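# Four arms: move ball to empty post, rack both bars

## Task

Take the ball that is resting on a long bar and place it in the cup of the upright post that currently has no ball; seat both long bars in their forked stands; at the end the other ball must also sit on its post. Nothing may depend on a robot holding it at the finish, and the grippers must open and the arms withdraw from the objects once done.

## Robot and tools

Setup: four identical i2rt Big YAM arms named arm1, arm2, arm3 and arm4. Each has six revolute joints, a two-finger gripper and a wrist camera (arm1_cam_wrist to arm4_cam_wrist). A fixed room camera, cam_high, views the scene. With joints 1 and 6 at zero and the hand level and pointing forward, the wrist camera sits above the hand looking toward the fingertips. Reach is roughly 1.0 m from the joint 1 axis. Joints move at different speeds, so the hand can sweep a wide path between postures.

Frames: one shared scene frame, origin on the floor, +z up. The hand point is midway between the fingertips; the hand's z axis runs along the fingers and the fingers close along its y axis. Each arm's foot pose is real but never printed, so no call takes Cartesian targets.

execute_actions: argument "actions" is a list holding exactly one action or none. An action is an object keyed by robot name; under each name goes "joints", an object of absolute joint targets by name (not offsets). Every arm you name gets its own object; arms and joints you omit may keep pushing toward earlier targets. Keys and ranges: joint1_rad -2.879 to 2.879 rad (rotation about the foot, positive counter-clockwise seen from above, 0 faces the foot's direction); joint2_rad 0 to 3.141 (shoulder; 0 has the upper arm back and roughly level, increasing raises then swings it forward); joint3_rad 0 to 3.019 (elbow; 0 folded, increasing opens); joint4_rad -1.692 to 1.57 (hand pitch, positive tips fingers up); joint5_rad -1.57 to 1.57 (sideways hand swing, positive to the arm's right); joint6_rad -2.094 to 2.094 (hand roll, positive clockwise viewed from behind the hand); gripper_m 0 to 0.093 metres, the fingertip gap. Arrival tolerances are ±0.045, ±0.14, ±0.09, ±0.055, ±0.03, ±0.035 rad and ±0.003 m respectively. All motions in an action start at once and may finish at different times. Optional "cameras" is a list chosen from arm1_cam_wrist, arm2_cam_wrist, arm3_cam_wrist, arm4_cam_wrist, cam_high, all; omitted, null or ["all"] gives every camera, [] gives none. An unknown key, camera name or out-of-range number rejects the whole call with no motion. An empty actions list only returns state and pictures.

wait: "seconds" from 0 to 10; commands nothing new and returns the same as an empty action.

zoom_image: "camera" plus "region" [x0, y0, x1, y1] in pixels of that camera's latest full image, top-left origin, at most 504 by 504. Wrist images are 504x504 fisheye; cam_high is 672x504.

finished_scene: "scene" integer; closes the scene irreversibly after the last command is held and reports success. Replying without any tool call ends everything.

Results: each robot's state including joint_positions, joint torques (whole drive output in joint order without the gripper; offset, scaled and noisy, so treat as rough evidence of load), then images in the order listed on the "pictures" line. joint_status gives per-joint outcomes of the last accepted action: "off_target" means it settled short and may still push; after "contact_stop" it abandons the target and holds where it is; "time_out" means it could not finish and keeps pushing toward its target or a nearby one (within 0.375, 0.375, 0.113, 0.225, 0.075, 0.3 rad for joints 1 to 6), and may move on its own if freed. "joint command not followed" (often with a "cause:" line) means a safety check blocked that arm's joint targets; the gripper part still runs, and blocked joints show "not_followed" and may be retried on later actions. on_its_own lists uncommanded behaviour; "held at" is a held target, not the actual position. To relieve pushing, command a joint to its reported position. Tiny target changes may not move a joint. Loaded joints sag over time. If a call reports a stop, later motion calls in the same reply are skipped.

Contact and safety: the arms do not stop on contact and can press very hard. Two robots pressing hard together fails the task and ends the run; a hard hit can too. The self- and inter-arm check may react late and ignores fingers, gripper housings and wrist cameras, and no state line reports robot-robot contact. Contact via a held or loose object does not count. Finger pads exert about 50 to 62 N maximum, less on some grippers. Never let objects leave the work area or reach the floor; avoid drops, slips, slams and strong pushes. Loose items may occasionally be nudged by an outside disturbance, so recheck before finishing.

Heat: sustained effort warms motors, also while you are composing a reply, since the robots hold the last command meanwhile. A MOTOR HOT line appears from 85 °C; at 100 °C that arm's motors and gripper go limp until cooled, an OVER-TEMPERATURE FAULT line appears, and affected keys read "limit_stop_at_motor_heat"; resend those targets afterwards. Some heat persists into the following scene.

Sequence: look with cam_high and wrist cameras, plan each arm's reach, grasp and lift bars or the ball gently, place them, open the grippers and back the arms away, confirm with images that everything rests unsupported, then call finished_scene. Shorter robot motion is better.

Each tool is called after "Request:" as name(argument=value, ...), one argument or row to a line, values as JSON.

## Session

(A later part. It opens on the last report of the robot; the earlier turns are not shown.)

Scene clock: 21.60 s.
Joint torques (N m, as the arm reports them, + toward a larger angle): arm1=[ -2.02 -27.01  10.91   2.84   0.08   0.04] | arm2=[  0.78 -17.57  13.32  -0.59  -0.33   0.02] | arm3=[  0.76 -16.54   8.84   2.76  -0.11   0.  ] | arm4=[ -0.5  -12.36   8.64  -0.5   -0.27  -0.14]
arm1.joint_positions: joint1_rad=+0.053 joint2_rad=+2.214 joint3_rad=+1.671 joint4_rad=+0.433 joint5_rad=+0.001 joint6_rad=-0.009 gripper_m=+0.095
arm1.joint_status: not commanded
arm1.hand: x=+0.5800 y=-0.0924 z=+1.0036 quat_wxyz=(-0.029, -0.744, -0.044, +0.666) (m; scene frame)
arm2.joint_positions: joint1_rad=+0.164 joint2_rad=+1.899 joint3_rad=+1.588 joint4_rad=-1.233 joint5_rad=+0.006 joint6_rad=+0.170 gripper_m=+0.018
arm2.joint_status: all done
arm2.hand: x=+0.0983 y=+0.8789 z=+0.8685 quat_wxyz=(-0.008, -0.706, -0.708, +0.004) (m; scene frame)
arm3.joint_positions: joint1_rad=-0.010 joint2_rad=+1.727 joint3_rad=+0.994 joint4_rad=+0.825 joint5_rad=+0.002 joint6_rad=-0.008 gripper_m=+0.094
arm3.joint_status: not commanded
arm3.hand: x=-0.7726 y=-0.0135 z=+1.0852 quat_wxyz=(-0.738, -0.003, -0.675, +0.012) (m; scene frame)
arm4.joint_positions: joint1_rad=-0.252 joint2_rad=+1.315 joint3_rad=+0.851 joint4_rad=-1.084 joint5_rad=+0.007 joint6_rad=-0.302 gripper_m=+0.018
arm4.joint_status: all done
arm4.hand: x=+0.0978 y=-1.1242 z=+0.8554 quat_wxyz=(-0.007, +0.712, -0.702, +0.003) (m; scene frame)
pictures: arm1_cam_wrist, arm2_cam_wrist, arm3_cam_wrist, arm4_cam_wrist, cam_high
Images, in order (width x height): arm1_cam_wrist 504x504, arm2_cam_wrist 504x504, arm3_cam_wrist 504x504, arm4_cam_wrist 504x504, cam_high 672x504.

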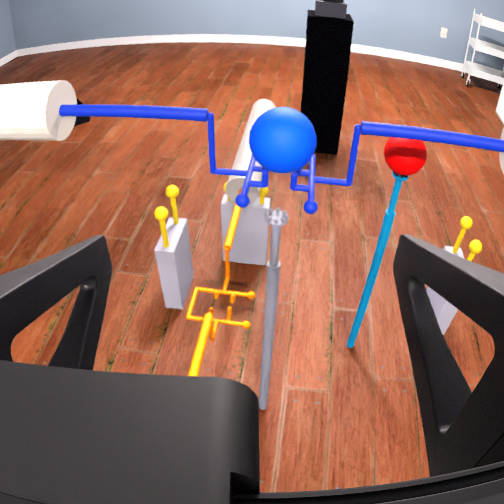

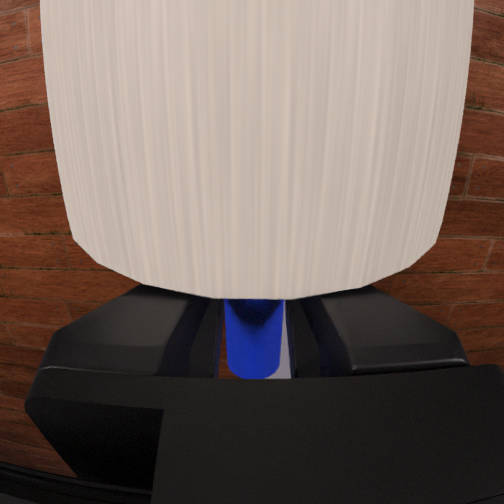

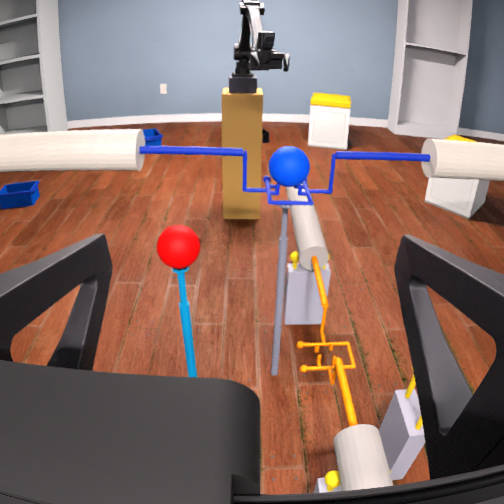

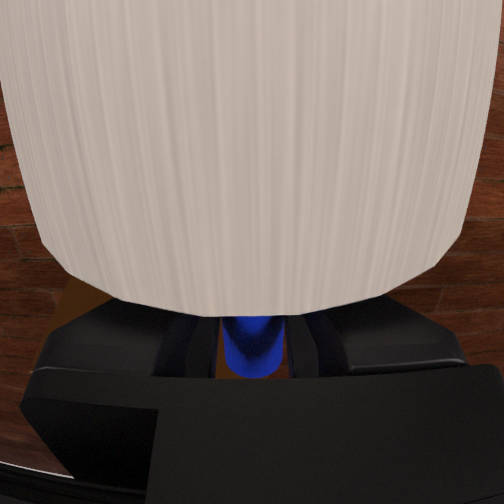

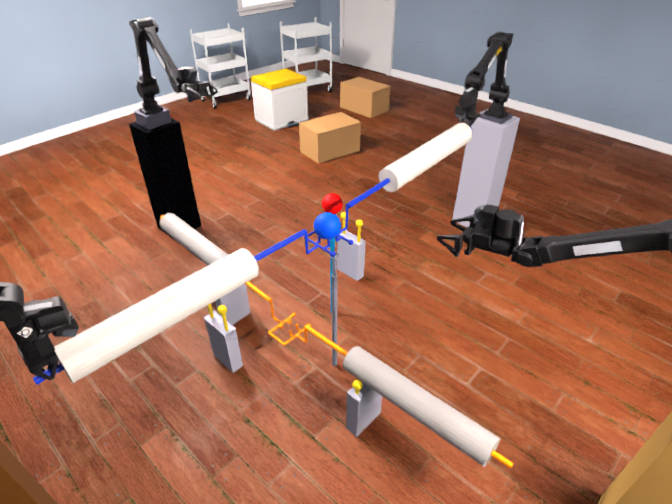

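Request:
execute_actions(
  actions=[
    {"arm2":{"joints":{"joint1_rad":0.228,"joint2_rad":1.915,"joint3_rad":1.64,"joint4_rad":-1.21,"joint6_rad":0.235}},"arm4":{"joints":{"joint1_rad":-0.352,"joint2_rad":1.36,"joint3_rad":0.9,"joint4_rad":-1.058,"joint6_rad":-0.40}}},
  ],
  cameras=["arm1_cam_wrist","arm3_cam_wrist","cam_high"],
)

Request:
zoom_image(
  camera="cam_high",
  region=[275, 190, 395, 310],
)

Scene clock: 23.13 s.
Joint torques (N m, as the arm reports them, + toward a larger angle): arm1=[ -2.05 -26.99  10.9    2.86   0.09   0.05] | arm2=[  1.12 -18.34  13.17  -0.13  -0.49   0.07] | arm3=[  1.03 -16.41   9.1    2.92  -0.06   0.  ] | arm4=[ -0.73 -13.38   9.42  -0.63  -0.12  -0.2 ]
arm1.joint_positions: joint1_rad=+0.053 joint2_rad=+2.214 joint3_rad=+1.671 joint4_rad=+0.433 joint5_rad=+0.001 joint6_rad=-0.009 gripper_m=+0.095
arm1.joint_status: not commanded
arm1.hand: x=+0.5800 y=-0.0924 z=+1.0036 quat_wxyz=(-0.029, -0.744, -0.044, +0.666) (m; scene frame)
arm2.joint_positions: joint1_rad=+0.227 joint2_rad=+1.953 joint3_rad=+1.588 joint4_rad=-1.196 joint5_rad=+0.009 joint6_rad=+0.231 gripper_m=+0.018
arm2.joint_status: all done
arm2.hand: x=+0.1350 y=+0.8795 z=+0.8386 quat_wxyz=(-0.001, -0.705, -0.709, +0.000) (m; scene frame)
arm3.joint_positions: joint1_rad=-0.010 joint2_rad=+1.727 joint3_rad=+0.994 joint4_rad=+0.825 joint5_rad=+0.002 joint6_rad=-0.008 gripper_m=+0.094
arm3.joint_status: not commanded
arm3.hand: x=-0.7726 y=-0.0135 z=+1.0852 quat_wxyz=(-0.738, -0.003, -0.675, +0.012) (m; scene frame)
arm4.joint_positions: joint1_rad=-0.338 joint2_rad=+1.382 joint3_rad=+0.856 joint4_rad=-1.036 joint5_rad=+0.004 joint6_rad=-0.387 gripper_m=+0.018
arm4.joint_status: all done
arm4.hand: x=+0.1290 y=-1.1235 z=+0.8360 quat_wxyz=(+0.000, +0.712, -0.703, +0.005) (m; scene frame)
pictures: arm1_cam_wrist, arm3_cam_wrist, cam_high
Images, in order (width x height): arm1_cam_wrist 504x504, arm3_cam_wrist 504x504, cam_high 672x504.

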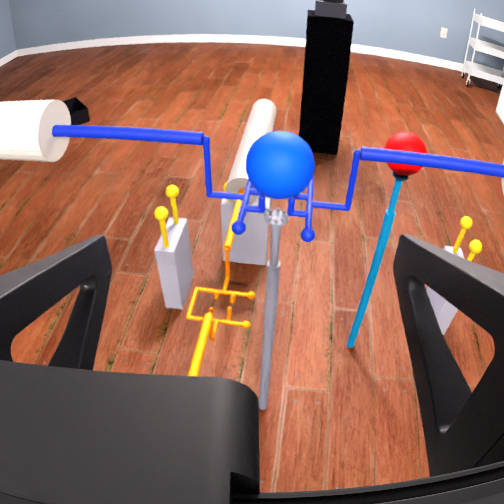

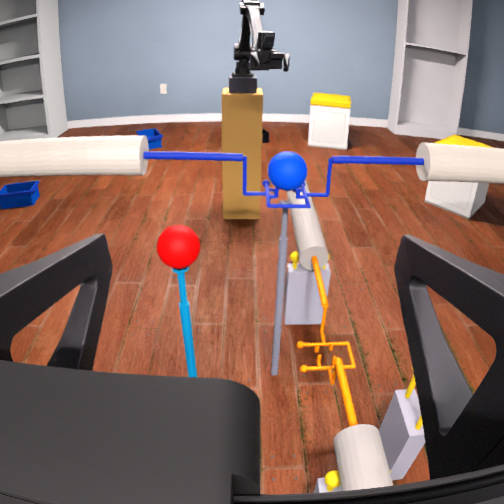

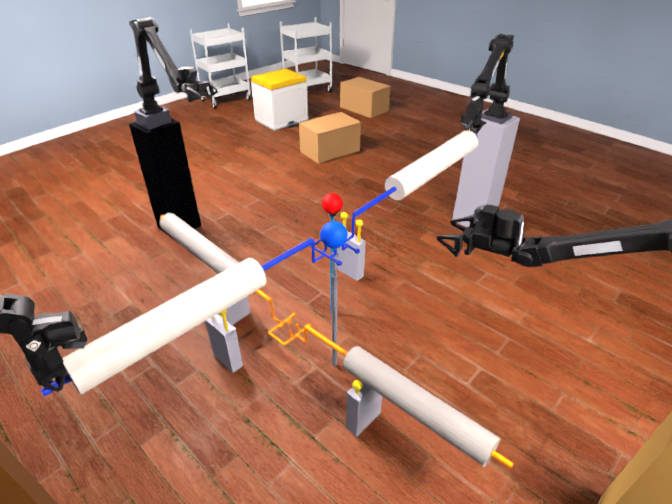

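Region (275, 190, 395, 310) of cam_high's 672x504 image, scaled by 4.200, with more detail than that image has.

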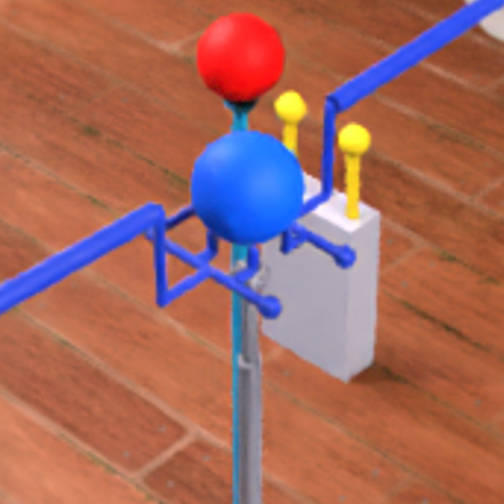

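Request:
execute_actions(
  actions=[
    {"arm2":{"joints":{"joint2_rad":1.96,"joint3_rad":1.57,"joint4_rad":-1.118}},"arm4":{"joints":{"joint2_rad":1.435,"joint3_rad":0.832,"joint4_rad":-0.928}}},
  ],
  cameras=["arm1_cam_wrist"],
)

Request:
execute_actions(
  actions=[
    {"arm2":{"joints":{"joint2_rad":2.025,"joint3_rad":1.525,"joint4_rad":-1.003}},"arm4":{"joints":{"joint2_rad":1.55,"joint3_rad":0.772,"joint4_rad":-0.752}}},
  ],
  cameras=["arm1_cam_wrist","arm3_cam_wrist","cam_high"],
)

Scene clock: 24.47 s.
Joint torques (N m, as the arm reports them, + toward a larger angle): arm1=[ -1.99 -27.19  10.95   2.85   0.08   0.05] | arm2=[  0.78 -18.71  10.56   0.39  -0.47   0.02] | arm3=[  0.78 -16.3    8.64   2.54  -0.11  -0.05] | arm4=[ -0.61 -14.19   7.29   0.29  -0.2   -0.16]
arm1.joint_positions: joint1_rad=+0.053 joint2_rad=+2.214 joint3_rad=+1.671 joint4_rad=+0.433 joint5_rad=+0.001 joint6_rad=-0.009 gripper_m=+0.095
arm1.joint_status: not commanded
arm1.hand: x=+0.5800 y=-0.0924 z=+1.0036 quat_wxyz=(-0.029, -0.744, -0.044, +0.666) (m; scene frame)
arm2.joint_positions: joint1_rad=+0.227 joint2_rad=+1.998 joint3_rad=+1.547 joint4_rad=-1.115 joint5_rad=+0.009 joint6_rad=+0.234 gripper_m=+0.018
arm2.joint_status: all done
arm2.hand: x=+0.1352 y=+0.8801 z=+0.7987 quat_wxyz=(+0.002, -0.706, -0.708, -0.001) (m; scene frame)
arm3.joint_positions: joint1_rad=-0.010 joint2_rad=+1.727 joint3_rad=+0.994 joint4_rad=+0.825 joint5_rad=+0.002 joint6_rad=-0.008 gripper_m=+0.094
arm3.joint_status: not commanded
arm3.hand: x=-0.7726 y=-0.0135 z=+1.0852 quat_wxyz=(-0.738, -0.003, -0.675, +0.012) (m; scene frame)
arm4.joint_positions: joint1_rad=-0.338 joint2_rad=+1.461 joint3_rad=+0.814 joint4_rad=-0.925 joint5_rad=+0.005 joint6_rad=-0.388 gripper_m=+0.018
arm4.joint_status: all done
arm4.hand: x=+0.1301 y=-1.1221 z=+0.7964 quat_wxyz=(+0.004, +0.712, -0.702, +0.008) (m; scene frame)
pictures: arm1_cam_wrist
Images, in order (width x height): arm1_cam_wrist 504x504.

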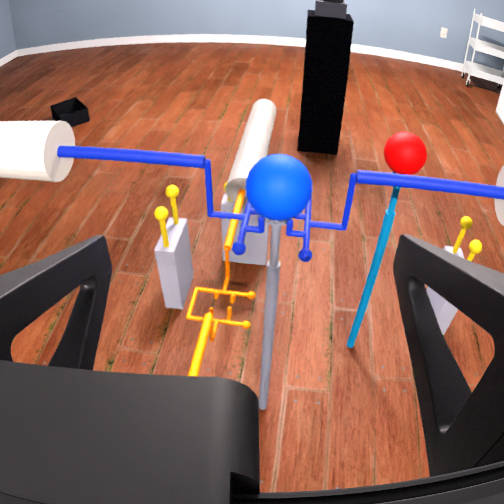

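Scene clock: 25.40 s.
Joint torques (N m, as the arm reports them, + toward a larger angle): arm1=[ -2.07 -27.01  10.92   2.86   0.09   0.04] | arm2=[  0.71 -19.11   9.93   0.62  -0.49   0.04] | arm3=[  1.69 -15.93   8.7    2.66  -0.1   -0.04] | arm4=[ -0.67 -14.89   6.03   0.65  -0.19  -0.2 ]
arm1.joint_positions: joint1_rad=+0.053 joint2_rad=+2.214 joint3_rad=+1.671 joint4_rad=+0.433 joint5_rad=+0.001 joint6_rad=-0.009 gripper_m=+0.095
arm1.joint_status: not commanded
arm1.hand: x=+0.5800 y=-0.0924 z=+1.0036 quat_wxyz=(-0.029, -0.744, -0.044, +0.666) (m; scene frame)
arm2.joint_positions: joint1_rad=+0.227 joint2_rad=+2.060 joint3_rad=+1.503 joint4_rad=-1.008 joint5_rad=+0.009 joint6_rad=+0.234 gripper_m=+0.018
arm2.joint_status: all done
arm2.hand: x=+0.1356 y=+0.8805 z=+0.7494 quat_wxyz=(+0.001, -0.706, -0.708, -0.001) (m; scene frame)
arm3.joint_positions: joint1_rad=-0.010 joint2_rad=+1.727 joint3_rad=+0.994 joint4_rad=+0.825 joint5_rad=+0.002 joint6_rad=-0.008 gripper_m=+0.094
arm3.joint_status: not commanded
arm3.hand: x=-0.7726 y=-0.0135 z=+1.0852 quat_wxyz=(-0.738, -0.003, -0.675, +0.012) (m; scene frame)
arm4.joint_positions: joint1_rad=-0.338 joint2_rad=+1.575 joint3_rad=+0.761 joint4_rad=-0.754 joint5_rad=+0.005 joint6_rad=-0.388 gripper_m=+0.018
arm4.joint_status: all done
arm4.hand: x=+0.1308 y=-1.1212 z=+0.7433 quat_wxyz=(+0.003, +0.712, -0.702, +0.007) (m; scene frame)
pictures: arm1_cam_wrist, arm3_cam_wrist, cam_high
Images, in order (width x height): arm1_cam_wrist 504x504, arm3_cam_wrist 504x504, cam_high 672x504.

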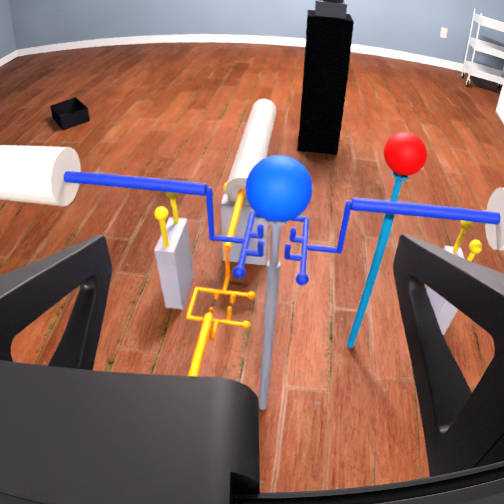

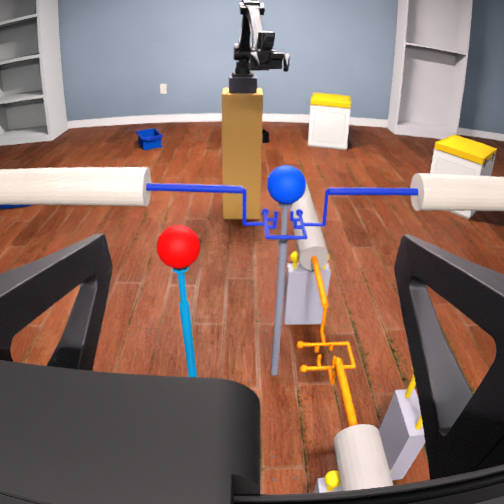

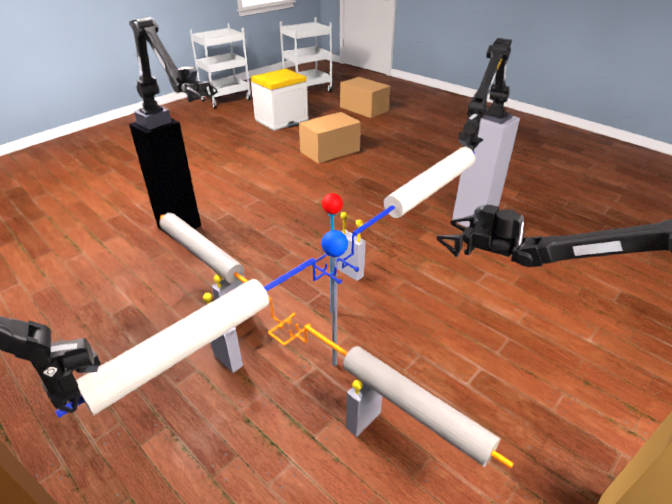

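Request:
execute_actions(
  actions=[
    {"arm2":{"joints":{"joint1_rad":0.105,"joint2_rad":1.98,"joint3_rad":1.475,"joint4_rad":-0.98,"joint6_rad":0.1}},"arm4":{"joints":{"joint1_rad":-0.14,"joint2_rad":1.50,"joint3_rad":0.722,"joint4_rad":-0.74,"joint6_rad":-0.175}}},
  ],
  cameras=["arm1_cam_wrist"],
)

Request:
execute_actions(
  actions=[
    {"arm2":{"joints":{"joint1_rad":-0.037,"joint3_rad":1.465,"joint6_rad":-0.045}},"arm4":{"joints":{"joint1_rad":0.105,"joint2_rad":1.485,"joint3_rad":0.708,"joint6_rad":0.07}}},
  ],
  cameras=["arm1_cam_wrist","cam_high"],
)

Request:
execute_actions(
  actions=[
    {"arm2":{"joints":{"joint2_rad":1.92,"joint3_rad":1.545,"joint4_rad":-1.118}},"arm4":{"joints":{"joint2_rad":1.375,"joint3_rad":0.785,"joint4_rad":-0.938}}},
  ],
  cameras=[],
)

Request:
execute_actions(
  actions=[
    {"arm2":{"joints":{"joint2_rad":1.85,"joint3_rad":1.625,"joint4_rad":-1.25}},"arm4":{"joints":{"joint2_rad":1.262,"joint3_rad":0.86,"joint4_rad":-1.115}}},
  ],
  cameras=["cam_high"],
)

Scene clock: 27.30 s.
Joint torques (N m, as the arm reports them, + toward a larger angle): arm1=[ -2.03 -27.23  10.91   2.85   0.1    0.04] | arm2=[  0.85 -20.09   9.6    0.36  -0.53  -0.01] | arm3=[  0.92 -16.32   8.86   2.87  -0.05   0.11] | arm4=[  0.2  -13.7    6.64   0.44  -0.23   0.2 ]
arm1.joint_positions: joint1_rad=+0.053 joint2_rad=+2.214 joint3_rad=+1.671 joint4_rad=+0.433 joint5_rad=+0.001 joint6_rad=-0.009 gripper_m=+0.095
arm1.joint_status: not commanded
arm1.hand: x=+0.5800 y=-0.0924 z=+1.0036 quat_wxyz=(-0.029, -0.744, -0.044, +0.666) (m; scene frame)
arm2.joint_positions: joint1_rad=+0.099 joint2_rad=+2.039 joint3_rad=+1.456 joint4_rad=-0.979 joint5_rad=+0.009 joint6_rad=+0.102 gripper_m=+0.018
arm2.joint_status: all done
arm2.hand: x=+0.0607 y=+0.8791 z=+0.7453 quat_wxyz=(+0.001, -0.704, -0.710, +0.000) (m; scene frame)
arm3.joint_positions: joint1_rad=-0.010 joint2_rad=+1.727 joint3_rad=+0.994 joint4_rad=+0.825 joint5_rad=+0.002 joint6_rad=-0.008 gripper_m=+0.094
arm3.joint_status: not commanded
arm3.hand: x=-0.7726 y=-0.0135 z=+1.0852 quat_wxyz=(-0.738, -0.003, -0.675, +0.012) (m; scene frame)
arm4.joint_positions: joint1_rad=-0.142 joint2_rad=+1.523 joint3_rad=+0.697 joint4_rad=-0.740 joint5_rad=+0.006 joint6_rad=-0.195 gripper_m=+0.018
arm4.joint_status: all done
arm4.hand: x=+0.0605 y=-1.1241 z=+0.7434 quat_wxyz=(+0.001, +0.713, -0.701, +0.007) (m; scene frame)
pictures: arm1_cam_wrist
Images, in order (width x height): arm1_cam_wrist 504x504.

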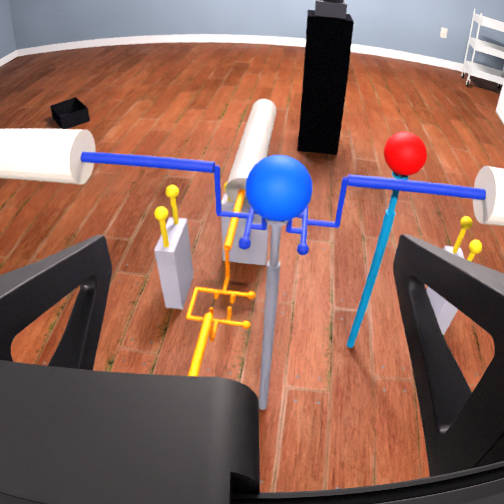

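Scene clock: 28.50 s.
Joint torques (N m, as the arm reports them, + toward a larger angle): arm1=[ -2.09 -27.21  10.98   2.89   0.09   0.04] | arm2=[  1.04 -19.49   9.4    0.41  -0.33  -0.01] | arm3=[  1.65 -15.66   8.77   2.95  -0.06   0.02] | arm4=[  0.83 -14.07   6.61   0.37  -0.11   0.19]
arm1.joint_positions: joint1_rad=+0.053 joint2_rad=+2.214 joint3_rad=+1.671 joint4_rad=+0.433 joint5_rad=+0.001 joint6_rad=-0.009 gripper_m=+0.095
arm1.joint_status: not commanded
arm1.hand: x=+0.5800 y=-0.0924 z=+1.0036 quat_wxyz=(-0.029, -0.744, -0.044, +0.666) (m; scene frame)
arm2.joint_positions: joint1_rad=-0.043 joint2_rad=+2.035 joint3_rad=+1.449 joint4_rad=-0.978 joint5_rad=+0.006 joint6_rad=-0.040 gripper_m=+0.018
arm2.joint_status: all done
arm2.hand: x=-0.0200 y=+0.8787 z=+0.7448 quat_wxyz=(+0.001, -0.704, -0.710, -0.002) (m; scene frame)
arm3.joint_positions: joint1_rad=-0.010 joint2_rad=+1.727 joint3_rad=+0.994 joint4_rad=+0.825 joint5_rad=+0.002 joint6_rad=-0.008 gripper_m=+0.094
arm3.joint_status: not commanded
arm3.hand: x=-0.7726 y=-0.0135 z=+1.0852 quat_wxyz=(-0.738, -0.003, -0.675, +0.012) (m; scene frame)
arm4.joint_positions: joint1_rad=+0.104 joint2_rad=+1.517 joint3_rad=+0.684 joint4_rad=-0.740 joint5_rad=+0.004 joint6_rad=+0.050 gripper_m=+0.018
arm4.joint_status: all done
arm4.hand: x=-0.0208 y=-1.1251 z=+0.7419 quat_wxyz=(+0.004, +0.713, -0.701, +0.007) (m; scene frame)
pictures: arm1_cam_wrist, cam_high
Images, in order (width x height): arm1_cam_wrist 504x504, cam_high 672x504.

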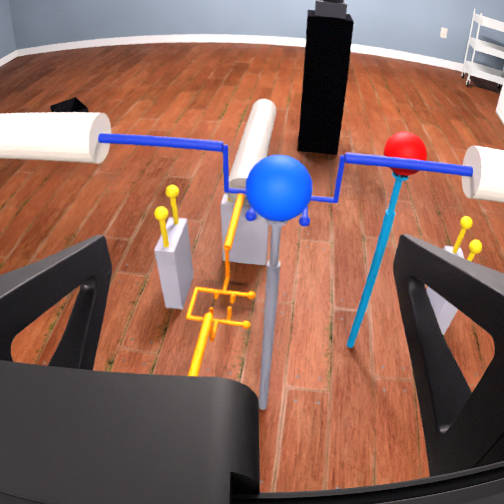

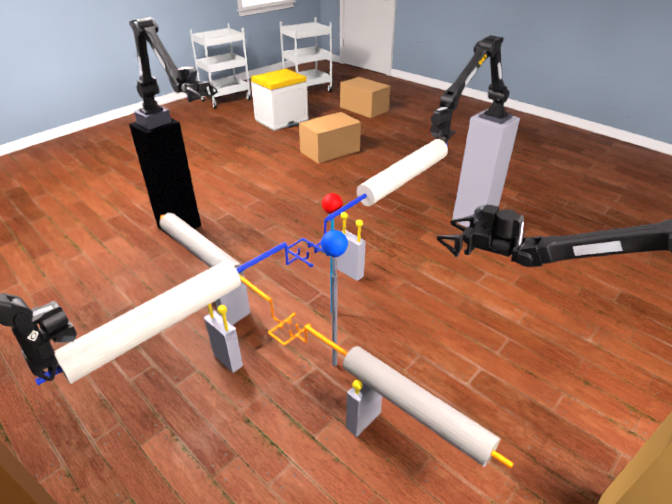

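Scene clock: 29.43 s.
Joint torques (N m, as the arm reports them, + toward a larger angle): arm1=[ -2.05 -27.12  10.94   2.9    0.1    0.04] | arm2=[  1.85 -18.    12.98  -0.3   -0.33  -0.04] | arm3=[  1.71 -16.58   8.91   2.67  -0.15  -0.05] | arm4=[  0.35 -10.96   9.22  -0.31  -0.11   0.18]
arm1.joint_positions: joint1_rad=+0.053 joint2_rad=+2.214 joint3_rad=+1.671 joint4_rad=+0.433 joint5_rad=+0.001 joint6_rad=-0.009 gripper_m=+0.095
arm1.joint_status: not commanded
arm1.hand: x=+0.5800 y=-0.0924 z=+1.0036 quat_wxyz=(-0.029, -0.744, -0.044, +0.666) (m; scene frame)
arm2.joint_positions: joint1_rad=-0.043 joint2_rad=+1.952 joint3_rad=+1.492 joint4_rad=-1.096 joint5_rad=+0.006 joint6_rad=-0.041 gripper_m=+0.018
arm2.joint_status: all done
arm2.hand: x=-0.0204 y=+0.8783 z=+0.8043 quat_wxyz=(-0.001, -0.704, -0.710, +0.001) (m; scene frame)
arm3.joint_positions: joint1_rad=-0.010 joint2_rad=+1.727 joint3_rad=+0.994 joint4_rad=+0.825 joint5_rad=+0.002 joint6_rad=-0.008 gripper_m=+0.094
arm3.joint_status: not commanded
arm3.hand: x=-0.7726 y=-0.0135 z=+1.0852 quat_wxyz=(-0.738, -0.003, -0.675, +0.012) (m; scene frame)
arm4.joint_positions: joint1_rad=+0.104 joint2_rad=+1.385 joint3_rad=+0.737 joint4_rad=-0.921 joint5_rad=+0.004 joint6_rad=+0.050 gripper_m=+0.018
arm4.joint_status: all done
arm4.hand: x=-0.0207 y=-1.1265 z=+0.7969 quat_wxyz=(+0.003, +0.713, -0.701, +0.006) (m; scene frame)
pictures: none
No camera images: the call's "cameras" was empty. Leave "cameras" out to get every camera's image.

Scene clock: 30.33 s.
Joint torques (N m, as the arm reports them, + toward a larger angle): arm1=[ -2.1  -27.14  10.99   2.85   0.09   0.05] | arm2=[  1.11 -17.35  13.99  -0.33  -0.31   0.  ] | arm3=[  0.68 -15.41   8.94   2.6   -0.07   0.01] | arm4=[ 0.15 -9.93 10.18 -0.33 -0.11  0.21]
arm1.joint_positions: joint1_rad=+0.053 joint2_rad=+2.214 joint3_rad=+1.671 joint4_rad=+0.433 joint5_rad=+0.001 joint6_rad=-0.009 gripper_m=+0.095
arm1.joint_status: not commanded
arm1.hand: x=+0.5800 y=-0.0924 z=+1.0036 quat_wxyz=(-0.029, -0.744, -0.044, +0.666) (m; scene frame)
arm2.joint_positions: joint1_rad=-0.043 joint2_rad=+1.885 joint3_rad=+1.567 joint4_rad=-1.227 joint5_rad=+0.006 joint6_rad=-0.042 gripper_m=+0.018
arm2.joint_status: all done
arm2.hand: x=-0.0209 y=+0.8765 z=+0.8676 quat_wxyz=(-0.005, -0.704, -0.710, +0.005) (m; scene frame)
arm3.joint_positions: joint1_rad=-0.010 joint2_rad=+1.727 joint3_rad=+0.994 joint4_rad=+0.825 joint5_rad=+0.002 joint6_rad=-0.008 gripper_m=+0.094
arm3.joint_status: not commanded
arm3.hand: x=-0.7726 y=-0.0135 z=+1.0852 quat_wxyz=(-0.738, -0.003, -0.675, +0.012) (m; scene frame)
arm4.joint_positions: joint1_rad=+0.104 joint2_rad=+1.269 joint3_rad=+0.812 joint4_rad=-1.098 joint5_rad=+0.004 joint6_rad=+0.050 gripper_m=+0.018
arm4.joint_status: all done
arm4.hand: x=-0.0206 y=-1.1287 z=+0.8559 quat_wxyz=(-0.002, +0.713, -0.701, +0.001) (m; scene frame)
pictures: cam_high
Images, in order (width x height): cam_high 672x504.

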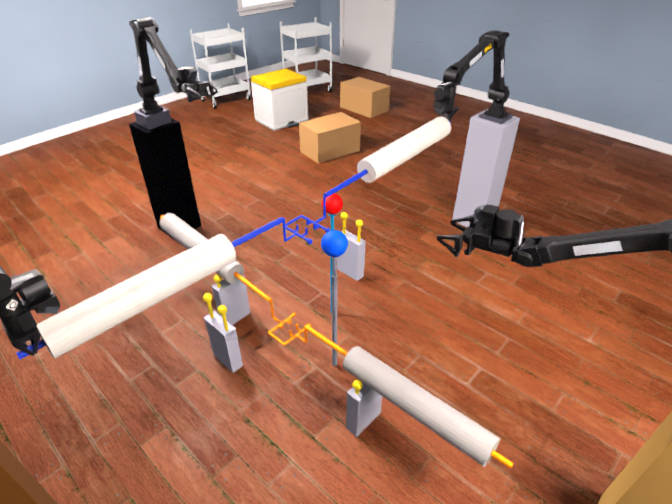

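Request:
execute_actions(
  actions=[
    {"arm2":{"joints":{"joint1_rad":-0.228,"joint2_rad":1.895,"joint3_rad":1.68,"joint4_rad":-1.27,"joint6_rad":-0.235}},"arm4":{"joints":{"joint1_rad":0.437,"joint2_rad":1.335,"joint3_rad":0.92,"joint4_rad":-1.10,"joint6_rad":0.405}},"arm1":{"joints":{"joint2_rad":1.8,"joint4_rad":-0.1}}},
  ],
  cameras=[],
)

Request:
execute_actions(
  actions=[
    {"arm2":{"joints":{"joint1_rad":-0.375,"joint2_rad":1.955,"joint3_rad":1.785,"joint4_rad":-1.31,"joint6_rad":-0.38}},"arm4":{"joints":{"joint1_rad":0.653,"joint2_rad":1.445,"joint3_rad":1.045,"joint4_rad":-1.115,"joint6_rad":0.62}}},
  ],
  cameras=[],
)

Request:
execute_actions(
  actions=[
    {"arm2":{"joints":{"joint1_rad":-0.47,"joint2_rad":1.85,"joint3_rad":1.595,"joint4_rad":-1.23,"joint6_rad":-0.475}},"arm4":{"joints":{"joint1_rad":0.655,"joint2_rad":1.61,"joint3_rad":1.25,"joint4_rad":-1.15,"joint6_rad":0.62}}},
  ],
  cameras=[],
)

Request:
execute_actions(
  actions=[
    {"arm2":{"joints":{"joint1_rad":-0.53,"joint2_rad":1.735,"joint3_rad":1.408,"joint4_rad":-1.16,"joint6_rad":-0.535}},"arm4":{"joints":{"joint1_rad":0.60,"joint2_rad":1.72,"joint3_rad":1.40,"joint4_rad":-1.18,"joint6_rad":0.555}}},
  ],
  cameras=["cam_high"],
)

Request:
execute_actions(
  actions=[
    {"arm2":{"joints":{"joint1_rad":-0.53,"joint2_rad":1.83,"joint3_rad":1.325,"joint4_rad":-1.0}},"arm4":{"joints":{"joint1_rad":0.603,"joint2_rad":1.795,"joint3_rad":1.29,"joint4_rad":-1.005}}},
  ],
  cameras=[],
)

Request:
execute_actions(
  actions=[
    {"arm2":{"joints":{"joint2_rad":1.93,"joint3_rad":1.278,"joint4_rad":-0.85}},"arm4":{"joints":{"joint2_rad":1.9,"joint3_rad":1.24,"joint4_rad":-0.855}}},
  ],
  cameras=[],
)

Request:
execute_actions(
  actions=[
    {"arm2":{"joints":{"joint2_rad":2.05,"joint3_rad":1.265,"joint4_rad":-0.715}},"arm4":{"joints":{"joint2_rad":2.025,"joint3_rad":1.225,"joint4_rad":-0.715}}},
  ],
  cameras=[],
)

Request:
execute_actions(
  actions=[
    {"arm2":{"joints":{"joint2_rad":2.19,"joint3_rad":1.29,"joint4_rad":-0.592}},"arm4":{"joints":{"joint2_rad":2.17,"joint3_rad":1.25,"joint4_rad":-0.588}}},
  ],
  cameras=[],
)

Request:
execute_actions(
  actions=[
    {"arm2":{"joints":{"joint2_rad":2.36,"joint3_rad":1.345,"joint4_rad":-0.48}},"arm4":{"joints":{"joint2_rad":2.345,"joint3_rad":1.305,"joint4_rad":-0.478}}},
  ],
  cameras=[],
)

Request:
execute_actions(
  actions=[
    {"arm2":{"joints":{"joint2_rad":2.45,"joint3_rad":1.38,"joint4_rad":-0.428}},"arm4":{"joints":{"joint2_rad":2.435,"joint3_rad":1.345,"joint4_rad":-0.432}}},
  ],
  cameras=["cam_high"],
)

Scene clock: 33.20 s.
Joint torques (N m, as the arm reports them, + toward a larger angle): arm1=[ -2.02 -23.51  11.09   2.08   0.09   0.03] | arm2=[  0.63 -17.38  13.89   0.11  -0.22   0.03] | arm3=[  0.89 -15.9    8.79   2.86  -0.14   0.05] | arm4=[  0.8  -12.3    9.38   0.3   -0.07   0.27]
arm1.joint_positions: joint1_rad=+0.053 joint2_rad=+1.816 joint3_rad=+1.683 joint4_rad=-0.098 joint5_rad=+0.001 joint6_rad=-0.009 gripper_m=+0.095
arm1.joint_status: all done
arm1.hand: x=+0.6565 y=-0.0858 z=+1.2094 quat_wxyz=(-0.027, -0.783, -0.047, +0.620) (m; scene frame)
arm2.joint_positions: joint1_rad=-0.230 joint2_rad=+1.917 joint3_rad=+1.623 joint4_rad=-1.259 joint5_rad=+0.003 joint6_rad=-0.236 gripper_m=+0.018
arm2.joint_status: all done
arm2.hand: x=-0.1292 y=+0.8789 z=+0.8696 quat_wxyz=(-0.002, -0.701, -0.713, +0.002) (m; scene frame)
arm3.joint_positions: joint1_rad=-0.010 joint2_rad=+1.727 joint3_rad=+0.994 joint4_rad=+0.825 joint5_rad=+0.002 joint6_rad=-0.008 gripper_m=+0.094
arm3.joint_status: not commanded
arm3.hand: x=-0.7726 y=-0.0135 z=+1.0852 quat_wxyz=(-0.738, -0.003, -0.675, +0.012) (m; scene frame)
arm4.joint_positions: joint1_rad=+0.431 joint2_rad=+1.348 joint3_rad=+0.881 joint4_rad=-1.098 joint5_rad=+0.003 joint6_rad=+0.378 gripper_m=+0.018
arm4.joint_status: all done
arm4.hand: x=-0.1325 y=-1.1278 z=+0.8551 quat_wxyz=(+0.002, +0.713, -0.701, +0.003) (m; scene frame)
pictures: none
No camera images: the call's "cameras" was empty. Leave "cameras" out to get every camera's image.

Scene clock: 34.37 s.
Joint torques (N m, as the arm reports them, + toward a larger angle): arm1=[ -2.1  -23.5   11.15   1.98   0.09   0.03] | arm2=[  0.98 -17.91  14.4    0.    -0.11   0.05] | arm3=[  1.72 -16.89   8.77   2.98  -0.11  -0.07] | arm4=[  0.66 -14.93   9.11   0.39   0.06   0.23]
arm1.joint_positions: joint1_rad=+0.053 joint2_rad=+1.816 joint3_rad=+1.683 joint4_rad=-0.098 joint5_rad=+0.001 joint6_rad=-0.009 gripper_m=+0.095
arm1.joint_status: not commanded
arm1.hand: x=+0.6565 y=-0.0858 z=+1.2094 quat_wxyz=(-0.027, -0.783, -0.047, +0.620) (m; scene frame)
arm2.joint_positions: joint1_rad=-0.381 joint2_rad=+1.982 joint3_rad=+1.723 joint4_rad=-1.298 joint5_rad=+0.001 joint6_rad=-0.383 gripper_m=+0.018
arm2.joint_status: all done
arm2.hand: x=-0.2216 y=+0.8822 z=+0.8687 quat_wxyz=(-0.001, -0.703, -0.711, +0.000) (m; scene frame)
arm3.joint_positions: joint1_rad=-0.010 joint2_rad=+1.727 joint3_rad=+0.994 joint4_rad=+0.825 joint5_rad=+0.002 joint6_rad=-0.008 gripper_m=+0.094
arm3.joint_status: not commanded
arm3.hand: x=-0.7726 y=-0.0135 z=+1.0852 quat_wxyz=(-0.738, -0.003, -0.675, +0.012) (m; scene frame)
arm4.joint_positions: joint1_rad=+0.649 joint2_rad=+1.467 joint3_rad=+1.009 joint4_rad=-1.112 joint5_rad=+0.001 joint6_rad=+0.595 gripper_m=+0.018
arm4.joint_status: all done
arm4.hand: x=-0.2254 y=-1.1269 z=+0.8575 quat_wxyz=(+0.004, +0.713, -0.701, +0.005) (m; scene frame)
pictures: none
No camera images: the call's "cameras" was empty. Leave "cameras" out to get every camera's image.

Scene clock: 35.37 s.
Joint torques (N m, as the arm reports them, + toward a larger angle): arm1=[ -2.   -23.48  11.06   2.01   0.1    0.03] | arm2=[  1.39 -18.76  10.52   0.41   0.11   0.03] | arm3=[  1.48 -17.31   8.76   2.88  -0.18   0.05] | arm4=[  0.8  -19.07  10.35   0.04   0.01   0.26]
arm1.joint_positions: joint1_rad=+0.053 joint2_rad=+1.816 joint3_rad=+1.683 joint4_rad=-0.098 joint5_rad=+0.001 joint6_rad=-0.009 gripper_m=+0.095
arm1.joint_status: not commanded
arm1.hand: x=+0.6565 y=-0.0858 z=+1.2094 quat_wxyz=(-0.027, -0.783, -0.047, +0.620) (m; scene frame)
arm2.joint_positions: joint1_rad=-0.478 joint2_rad=+1.905 joint3_rad=+1.577 joint4_rad=-1.234 joint5_rad=-0.005 joint6_rad=-0.477 gripper_m=+0.018
arm2.joint_status: all done
arm2.hand: x=-0.2591 y=+0.9368 z=+0.8589 quat_wxyz=(-0.002, -0.704, -0.710, -0.003) (m; scene frame)
arm3.joint_positions: joint1_rad=-0.010 joint2_rad=+1.727 joint3_rad=+0.994 joint4_rad=+0.825 joint5_rad=+0.002 joint6_rad=-0.008 gripper_m=+0.094
arm3.joint_status: not commanded
arm3.hand: x=-0.7726 y=-0.0135 z=+1.0852 quat_wxyz=(-0.738, -0.003, -0.675, +0.012) (m; scene frame)
arm4.joint_positions: joint1_rad=+0.649 joint2_rad=+1.638 joint3_rad=+1.198 joint4_rad=-1.141 joint5_rad=+0.002 joint6_rad=+0.595 gripper_m=+0.018
arm4.joint_status: all done
arm4.hand: x=-0.2627 y=-1.0735 z=+0.8523 quat_wxyz=(+0.005, +0.713, -0.701, +0.011) (m; scene frame)
pictures: none
No camera images: the call's "cameras" was empty. Leave "cameras" out to get every camera's image.

Scene clock: 36.27 s.
Joint torques (N m, as the arm reports them, + toward a larger angle): arm1=[ -2.03 -23.36  11.08   1.95   0.1    0.05] | arm2=[  0.09 -16.97   9.99   0.61   0.13  -0.06] | arm3=[  1.39 -16.7    8.65   2.76  -0.13   0.01] | arm4=[ -0.05 -21.01  10.26  -0.15  -0.08  -0.02]
arm1.joint_positions: joint1_rad=+0.053 joint2_rad=+1.816 joint3_rad=+1.683 joint4_rad=-0.098 joint5_rad=+0.001 joint6_rad=-0.009 gripper_m=+0.095
arm1.joint_status: not commanded
arm1.hand: x=+0.6565 y=-0.0858 z=+1.2094 quat_wxyz=(-0.027, -0.783, -0.047, +0.620) (m; scene frame)
arm2.joint_positions: joint1_rad=-0.527 joint2_rad=+1.779 joint3_rad=+1.394 joint4_rad=-1.166 joint5_rad=-0.005 joint6_rad=-0.527 gripper_m=+0.018
arm2.joint_status: all done
arm2.hand: x=-0.2601 y=+0.9921 z=+0.8602 quat_wxyz=(-0.003, -0.703, -0.711, +0.003) (m; scene frame)
arm3.joint_positions: joint1_rad=-0.010 joint2_rad=+1.727 joint3_rad=+0.994 joint4_rad=+0.825 joint5_rad=+0.002 joint6_rad=-0.008 gripper_m=+0.094
arm3.joint_status: not commanded
arm3.hand: x=-0.7726 y=-0.0135 z=+1.0852 quat_wxyz=(-0.738, -0.003, -0.675, +0.012) (m; scene frame)
arm4.joint_positions: joint1_rad=+0.603 joint2_rad=+1.747 joint3_rad=+1.350 joint4_rad=-1.167 joint5_rad=+0.004 joint6_rad=+0.554 gripper_m=+0.018
arm4.joint_status: all done
arm4.hand: x=-0.2724 y=-1.0187 z=+0.8544 quat_wxyz=(+0.002, +0.712, -0.702, +0.002) (m; scene frame)
pictures: cam_high
Images, in order (width x height): cam_high 672x504.

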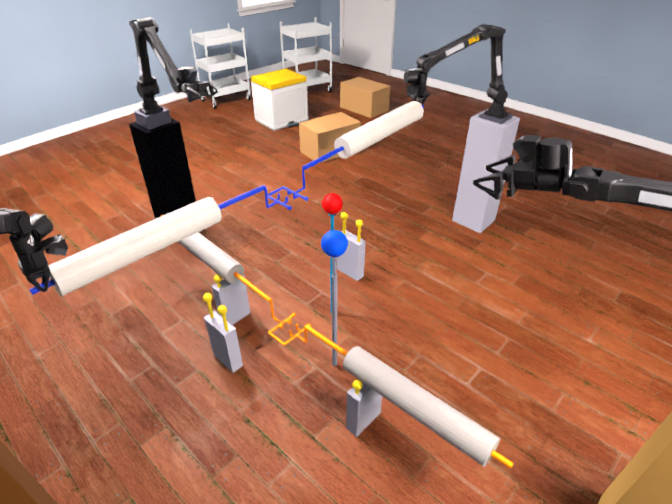

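Scene clock: 37.23 s.
Joint torques (N m, as the arm reports them, + toward a larger angle): arm1=[ -1.92 -23.38  11.05   2.02   0.09   0.03] | arm2=[  0.39 -16.35   9.28   0.41   0.14  -0.06] | arm3=[  1.1  -16.04   8.69   2.79  -0.13  -0.03] | arm4=[  0.52 -22.99   7.54   0.3   -0.07  -0.04]
arm1.joint_positions: joint1_rad=+0.053 joint2_rad=+1.816 joint3_rad=+1.683 joint4_rad=-0.098 joint5_rad=+0.001 joint6_rad=-0.009 gripper_m=+0.095
arm1.joint_status: not commanded
arm1.hand: x=+0.6565 y=-0.0858 z=+1.2094 quat_wxyz=(-0.027, -0.783, -0.047, +0.620) (m; scene frame)
arm2.joint_positions: joint1_rad=-0.527 joint2_rad=+1.869 joint3_rad=+1.311 joint4_rad=-0.998 joint5_rad=-0.005 joint6_rad=-0.527 gripper_m=+0.018
arm2.joint_status: all done
arm2.hand: x=-0.2597 y=+0.9928 z=+0.7871 quat_wxyz=(-0.003, -0.703, -0.711, +0.000) (m; scene frame)
arm3.joint_positions: joint1_rad=-0.010 joint2_rad=+1.727 joint3_rad=+0.994 joint4_rad=+0.825 joint5_rad=+0.002 joint6_rad=-0.008 gripper_m=+0.094
arm3.joint_status: not commanded
arm3.hand: x=-0.7726 y=-0.0135 z=+1.0852 quat_wxyz=(-0.738, -0.003, -0.675, +0.012) (m; scene frame)
arm4.joint_positions: joint1_rad=+0.603 joint2_rad=+1.836 joint3_rad=+1.274 joint4_rad=-1.002 joint5_rad=+0.004 joint6_rad=+0.554 gripper_m=+0.018
arm4.joint_status: all done
arm4.hand: x=-0.2739 y=-1.0173 z=+0.7854 quat_wxyz=(+0.002, +0.712, -0.702, +0.002) (m; scene frame)
pictures: none
No camera images: the call's "cameras" was empty. Leave "cameras" out to get every camera's image.

Scene clock: 38.17 s.
Joint torques (N m, as the arm reports them, + toward a larger angle): arm1=[ -2.15 -23.37  11.05   1.98   0.1    0.05] | arm2=[  0.13 -17.17   8.44   0.46   0.09  -0.06] | arm3=[  1.86 -16.26   8.66   2.65  -0.15  -0.09] | arm4=[  0.38 -23.92   6.39   0.33  -0.04  -0.04]
arm1.joint_positions: joint1_rad=+0.053 joint2_rad=+1.816 joint3_rad=+1.683 joint4_rad=-0.098 joint5_rad=+0.001 joint6_rad=-0.009 gripper_m=+0.095
arm1.joint_status: not commanded
arm1.hand: x=+0.6565 y=-0.0858 z=+1.2094 quat_wxyz=(-0.027, -0.783, -0.047, +0.620) (m; scene frame)
arm2.joint_positions: joint1_rad=-0.527 joint2_rad=+1.968 joint3_rad=+1.265 joint4_rad=-0.851 joint5_rad=-0.004 joint6_rad=-0.528 gripper_m=+0.018
arm2.joint_status: all done
arm2.hand: x=-0.2598 y=+0.9926 z=+0.7236 quat_wxyz=(-0.003, -0.703, -0.711, +0.001) (m; scene frame)
arm3.joint_positions: joint1_rad=-0.010 joint2_rad=+1.727 joint3_rad=+0.994 joint4_rad=+0.825 joint5_rad=+0.002 joint6_rad=-0.008 gripper_m=+0.094
arm3.joint_status: not commanded
arm3.hand: x=-0.7726 y=-0.0135 z=+1.0852 quat_wxyz=(-0.738, -0.003, -0.675, +0.012) (m; scene frame)
arm4.joint_positions: joint1_rad=+0.603 joint2_rad=+1.940 joint3_rad=+1.229 joint4_rad=-0.852 joint5_rad=+0.003 joint6_rad=+0.554 gripper_m=+0.018
arm4.joint_status: all done
arm4.hand: x=-0.2746 y=-1.0170 z=+0.7205 quat_wxyz=(+0.002, +0.712, -0.702, +0.002) (m; scene frame)
pictures: none
No camera images: the call's "cameras" was empty. Leave "cameras" out to get every camera's image.

Scene clock: 39.10 s.
Joint torques (N m, as the arm reports them, + toward a larger angle): arm1=[ -1.98 -23.44  11.04   2.     0.09   0.04] | arm2=[  0.18 -17.82   7.57   0.29   0.12  -0.03] | arm3=[  1.53 -16.52   8.57   2.89  -0.1    0.01] | arm4=[  0.42 -24.49   5.95   0.29  -0.02   0.01]
arm1.joint_positions: joint1_rad=+0.053 joint2_rad=+1.816 joint3_rad=+1.683 joint4_rad=-0.098 joint5_rad=+0.001 joint6_rad=-0.009 gripper_m=+0.095
arm1.joint_status: not commanded
arm1.hand: x=+0.6565 y=-0.0858 z=+1.2094 quat_wxyz=(-0.027, -0.783, -0.047, +0.620) (m; scene frame)
arm2.joint_positions: joint1_rad=-0.527 joint2_rad=+2.089 joint3_rad=+1.251 joint4_rad=-0.716 joint5_rad=-0.004 joint6_rad=-0.529 gripper_m=+0.018
arm2.joint_status: all done
arm2.hand: x=-0.2601 y=+0.9920 z=+0.6588 quat_wxyz=(-0.003, -0.703, -0.711, +0.001) (m; scene frame)
arm3.joint_positions: joint1_rad=-0.010 joint2_rad=+1.727 joint3_rad=+0.994 joint4_rad=+0.825 joint5_rad=+0.002 joint6_rad=-0.008 gripper_m=+0.094
arm3.joint_status: not commanded
arm3.hand: x=-0.7726 y=-0.0135 z=+1.0852 quat_wxyz=(-0.738, -0.003, -0.675, +0.012) (m; scene frame)
arm4.joint_positions: joint1_rad=+0.603 joint2_rad=+2.065 joint3_rad=+1.212 joint4_rad=-0.711 joint5_rad=+0.003 joint6_rad=+0.553 gripper_m=+0.018
arm4.joint_status: all done
arm4.hand: x=-0.2750 y=-1.0173 z=+0.6542 quat_wxyz=(+0.002, +0.712, -0.702, +0.003) (m; scene frame)
pictures: none
No camera images: the call's "cameras" was empty. Leave "cameras" out to get every camera's image.

Scene clock: 40.03 s.
Joint torques (N m, as the arm reports them, + toward a larger angle): arm1=[ -1.91 -23.46  11.06   1.97   0.09   0.04] | arm2=[  0.65 -17.72   8.24   0.33   0.16  -0.06] | arm3=[  1.11 -15.32   8.7    2.96  -0.08  -0.01] | arm4=[  0.36 -24.61   5.88   0.19  -0.06   0.01]
arm1.joint_positions: joint1_rad=+0.053 joint2_rad=+1.816 joint3_rad=+1.683 joint4_rad=-0.098 joint5_rad=+0.001 joint6_rad=-0.009 gripper_m=+0.095
arm1.joint_status: not commanded
arm1.hand: x=+0.6565 y=-0.0858 z=+1.2094 quat_wxyz=(-0.027, -0.783, -0.047, +0.620) (m; scene frame)
arm2.joint_positions: joint1_rad=-0.526 joint2_rad=+2.225 joint3_rad=+1.259 joint4_rad=-0.588 joint5_rad=-0.006 joint6_rad=-0.530 gripper_m=+0.018
arm2.joint_status: all done
arm2.hand: x=-0.2582 y=+0.9927 z=+0.5922 quat_wxyz=(-0.004, -0.702, -0.712, +0.001) (m; scene frame)
arm3.joint_positions: joint1_rad=-0.010 joint2_rad=+1.727 joint3_rad=+0.994 joint4_rad=+0.825 joint5_rad=+0.002 joint6_rad=-0.008 gripper_m=+0.094
arm3.joint_status: not commanded
arm3.hand: x=-0.7726 y=-0.0135 z=+1.0852 quat_wxyz=(-0.738, -0.003, -0.675, +0.012) (m; scene frame)
arm4.joint_positions: joint1_rad=+0.604 joint2_rad=+2.206 joint3_rad=+1.224 joint4_rad=-0.579 joint5_rad=+0.005 joint6_rad=+0.553 gripper_m=+0.018
arm4.joint_status: all done
arm4.hand: x=-0.2758 y=-1.0167 z=+0.5880 quat_wxyz=(+0.001, +0.712, -0.702, +0.001) (m; scene frame)
pictures: none
No camera images: the call's "cameras" was empty. Leave "cameras" out to get every camera's image.

Scene clock: 40.97 s.
Joint torques (N m, as the arm reports them, + toward a larger angle): arm1=[ -2.08 -23.32  10.99   1.98   0.09   0.03] | arm2=[  0.79 -18.9    7.16   0.36   0.2    0.  ] | arm3=[  1.58 -17.08   8.96   2.87  -0.08   0.  ] | arm4=[  0.35 -25.5    4.76   0.13  -0.07  -0.02]
arm1.joint_positions: joint1_rad=+0.053 joint2_rad=+1.816 joint3_rad=+1.683 joint4_rad=-0.098 joint5_rad=+0.001 joint6_rad=-0.009 gripper_m=+0.095
arm1.joint_status: not commanded
arm1.hand: x=+0.6565 y=-0.0858 z=+1.2094 quat_wxyz=(-0.027, -0.783, -0.047, +0.620) (m; scene frame)
arm2.joint_positions: joint1_rad=-0.528 joint2_rad=+2.398 joint3_rad=+1.318 joint4_rad=-0.478 joint5_rad=-0.006 joint6_rad=-0.530 gripper_m=+0.018
arm2.joint_status: all done
arm2.hand: x=-0.2602 y=+0.9919 z=+0.5170 quat_wxyz=(-0.003, -0.703, -0.711, -0.001) (m; scene frame)
arm3.joint_positions: joint1_rad=-0.010 joint2_rad=+1.727 joint3_rad=+0.994 joint4_rad=+0.825 joint5_rad=+0.002 joint6_rad=-0.008 gripper_m=+0.094
arm3.joint_status: not commanded
arm3.hand: x=-0.7726 y=-0.0135 z=+1.0852 quat_wxyz=(-0.738, -0.003, -0.675, +0.012) (m; scene frame)
arm4.joint_positions: joint1_rad=+0.604 joint2_rad=+2.383 joint3_rad=+1.284 joint4_rad=-0.471 joint5_rad=+0.004 joint6_rad=+0.553 gripper_m=+0.018
arm4.joint_status: all done
arm4.hand: x=-0.2771 y=-1.0166 z=+0.5121 quat_wxyz=(+0.003, +0.712, -0.702, +0.005) (m; scene frame)
pictures: none
No camera images: the call's "cameras" was empty. Leave "cameras" out to get every camera's image.

Scene clock: 41.77 s.
Joint torques (N m, as the arm reports them, + toward a larger angle): arm1=[ -2.11 -23.33  11.04   1.98   0.09   0.03] | arm2=[  0.38 -18.14   6.81   0.5    0.05  -0.02] | arm3=[  0.72 -16.55   8.87   3.02  -0.07   0.02] | arm4=[  0.06 -24.27   4.78   0.46   0.01   0.  ]
arm1.joint_positions: joint1_rad=+0.053 joint2_rad=+1.816 joint3_rad=+1.683 joint4_rad=-0.098 joint5_rad=+0.001 joint6_rad=-0.009 gripper_m=+0.095
arm1.joint_status: not commanded
arm1.hand: x=+0.6565 y=-0.0858 z=+1.2094 quat_wxyz=(-0.027, -0.783, -0.047, +0.620) (m; scene frame)
arm2.joint_positions: joint1_rad=-0.529 joint2_rad=+2.474 joint3_rad=+1.352 joint4_rad=-0.432 joint5_rad=-0.003 joint6_rad=-0.530 gripper_m=+0.018
arm2.joint_status: all done
arm2.hand: x=-0.2611 y=+0.9921 z=+0.4840 quat_wxyz=(-0.002, -0.703, -0.711, +0.001) (m; scene frame)
arm3.joint_positions: joint1_rad=-0.010 joint2_rad=+1.727 joint3_rad=+0.994 joint4_rad=+0.825 joint5_rad=+0.002 joint6_rad=-0.008 gripper_m=+0.094
arm3.joint_status: not commanded
arm3.hand: x=-0.7726 y=-0.0135 z=+1.0852 quat_wxyz=(-0.738, -0.003, -0.675, +0.012) (m; scene frame)
arm4.joint_positions: joint1_rad=+0.604 joint2_rad=+2.460 joint3_rad=+1.321 joint4_rad=-0.430 joint5_rad=+0.002 joint6_rad=+0.553 gripper_m=+0.018
arm4.joint_status: all done
arm4.hand: x=-0.2783 y=-1.0160 z=+0.4796 quat_wxyz=(+0.004, +0.712, -0.702, +0.005) (m; scene frame)
pictures: cam_high
Images, in order (width x height): cam_high 672x504.

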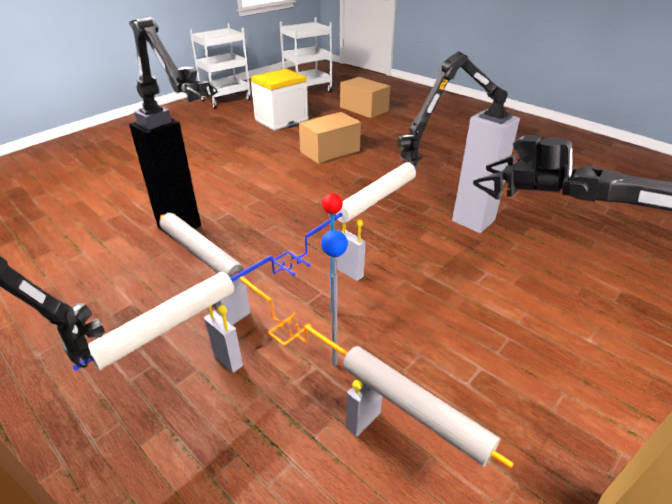

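Request:
execute_actions(
  actions=[
    {"arm2":{"joints":{"joint2_rad":2.525,"joint3_rad":1.41,"joint4_rad":-0.385}},"arm4":{"joints":{"joint2_rad":2.515,"joint3_rad":1.375,"joint4_rad":-0.39}}},
  ],
)

Scene clock: 43.07 s.
Joint torques (N m, as the arm reports them, + toward a larger angle): arm1=[ -2.11 -23.31  11.02   2.01   0.1    0.04] | arm2=[  0.71 -17.59   6.51   0.78   0.28  -0.04] | arm3=[  2.5  -16.07   8.75   2.79  -0.11  -0.02] | arm4=[  0.53 -23.3    4.61   0.76  -0.2    0.01]
arm1.joint_positions: joint1_rad=+0.053 joint2_rad=+1.816 joint3_rad=+1.683 joint4_rad=-0.098 joint5_rad=+0.001 joint6_rad=-0.009 gripper_m=+0.095
arm1.joint_status: not commanded
arm1.hand: x=+0.6565 y=-0.0858 z=+1.2094 quat_wxyz=(-0.027, -0.783, -0.047, +0.620) (m; scene frame)
arm2.joint_positions: joint1_rad=-0.527 joint2_rad=+2.540 joint3_rad=+1.382 joint4_rad=-0.396 joint5_rad=-0.008 joint6_rad=-0.530 gripper_m=+0.018
arm2.joint_status: all done
arm2.hand: x=-0.2589 y=+0.9921 z=+0.4557 quat_wxyz=(-0.005, -0.702, -0.712, +0.001) (m; scene frame)
arm3.joint_positions: joint1_rad=-0.010 joint2_rad=+1.727 joint3_rad=+0.994 joint4_rad=+0.825 joint5_rad=+0.002 joint6_rad=-0.008 gripper_m=+0.094
arm3.joint_status: not commanded
arm3.hand: x=-0.7726 y=-0.0135 z=+1.0852 quat_wxyz=(-0.738, -0.003, -0.675, +0.012) (m; scene frame)
arm4.joint_positions: joint1_rad=+0.600 joint2_rad=+2.524 joint3_rad=+1.350 joint4_rad=-0.397 joint5_rad=+0.008 joint6_rad=+0.551 gripper_m=+0.018
arm4.joint_status: all done
arm4.hand: x=-0.2746 y=-1.0160 z=+0.4524 quat_wxyz=(+0.001, +0.711, -0.703, +0.006) (m; scene frame)
pictures: arm1_cam_wrist, arm2_cam_wrist, arm3_cam_wrist, arm4_cam_wrist, cam_high
Images, in order (width x height): arm1_cam_wrist 504x504, arm2_cam_wrist 504x504, arm3_cam_wrist 504x504, arm4_cam_wrist 504x504, cam_high 672x504.

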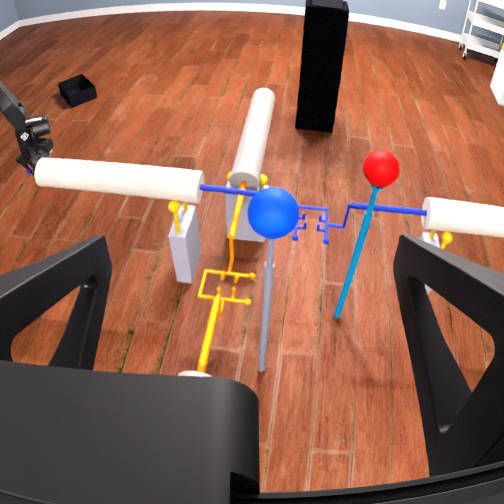

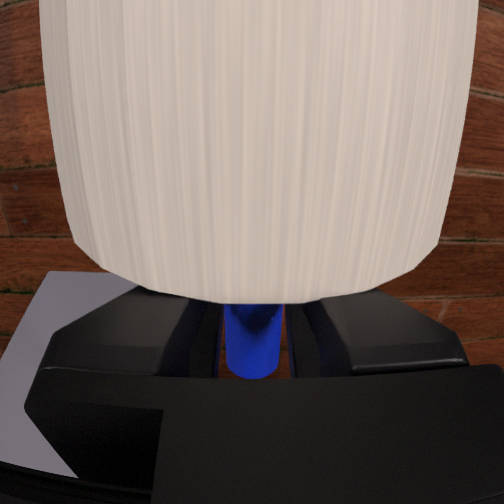

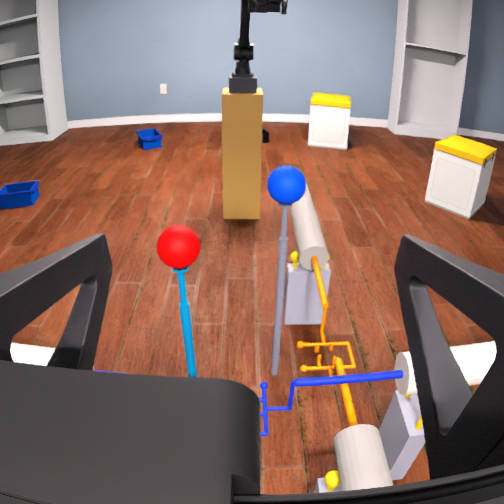

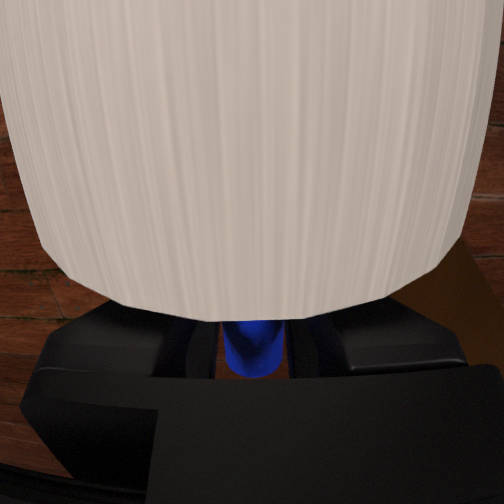

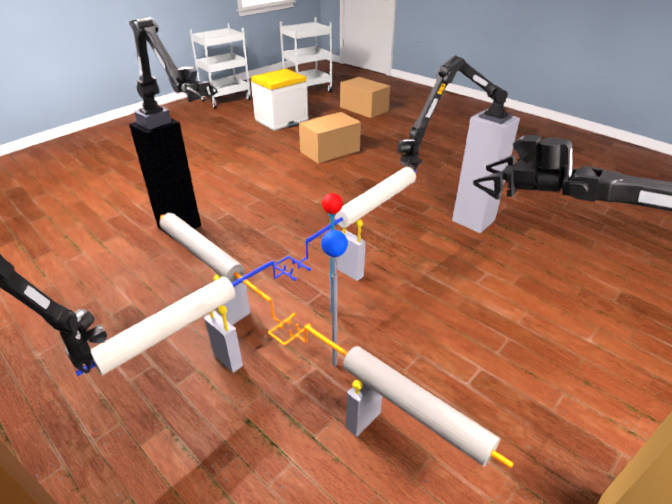

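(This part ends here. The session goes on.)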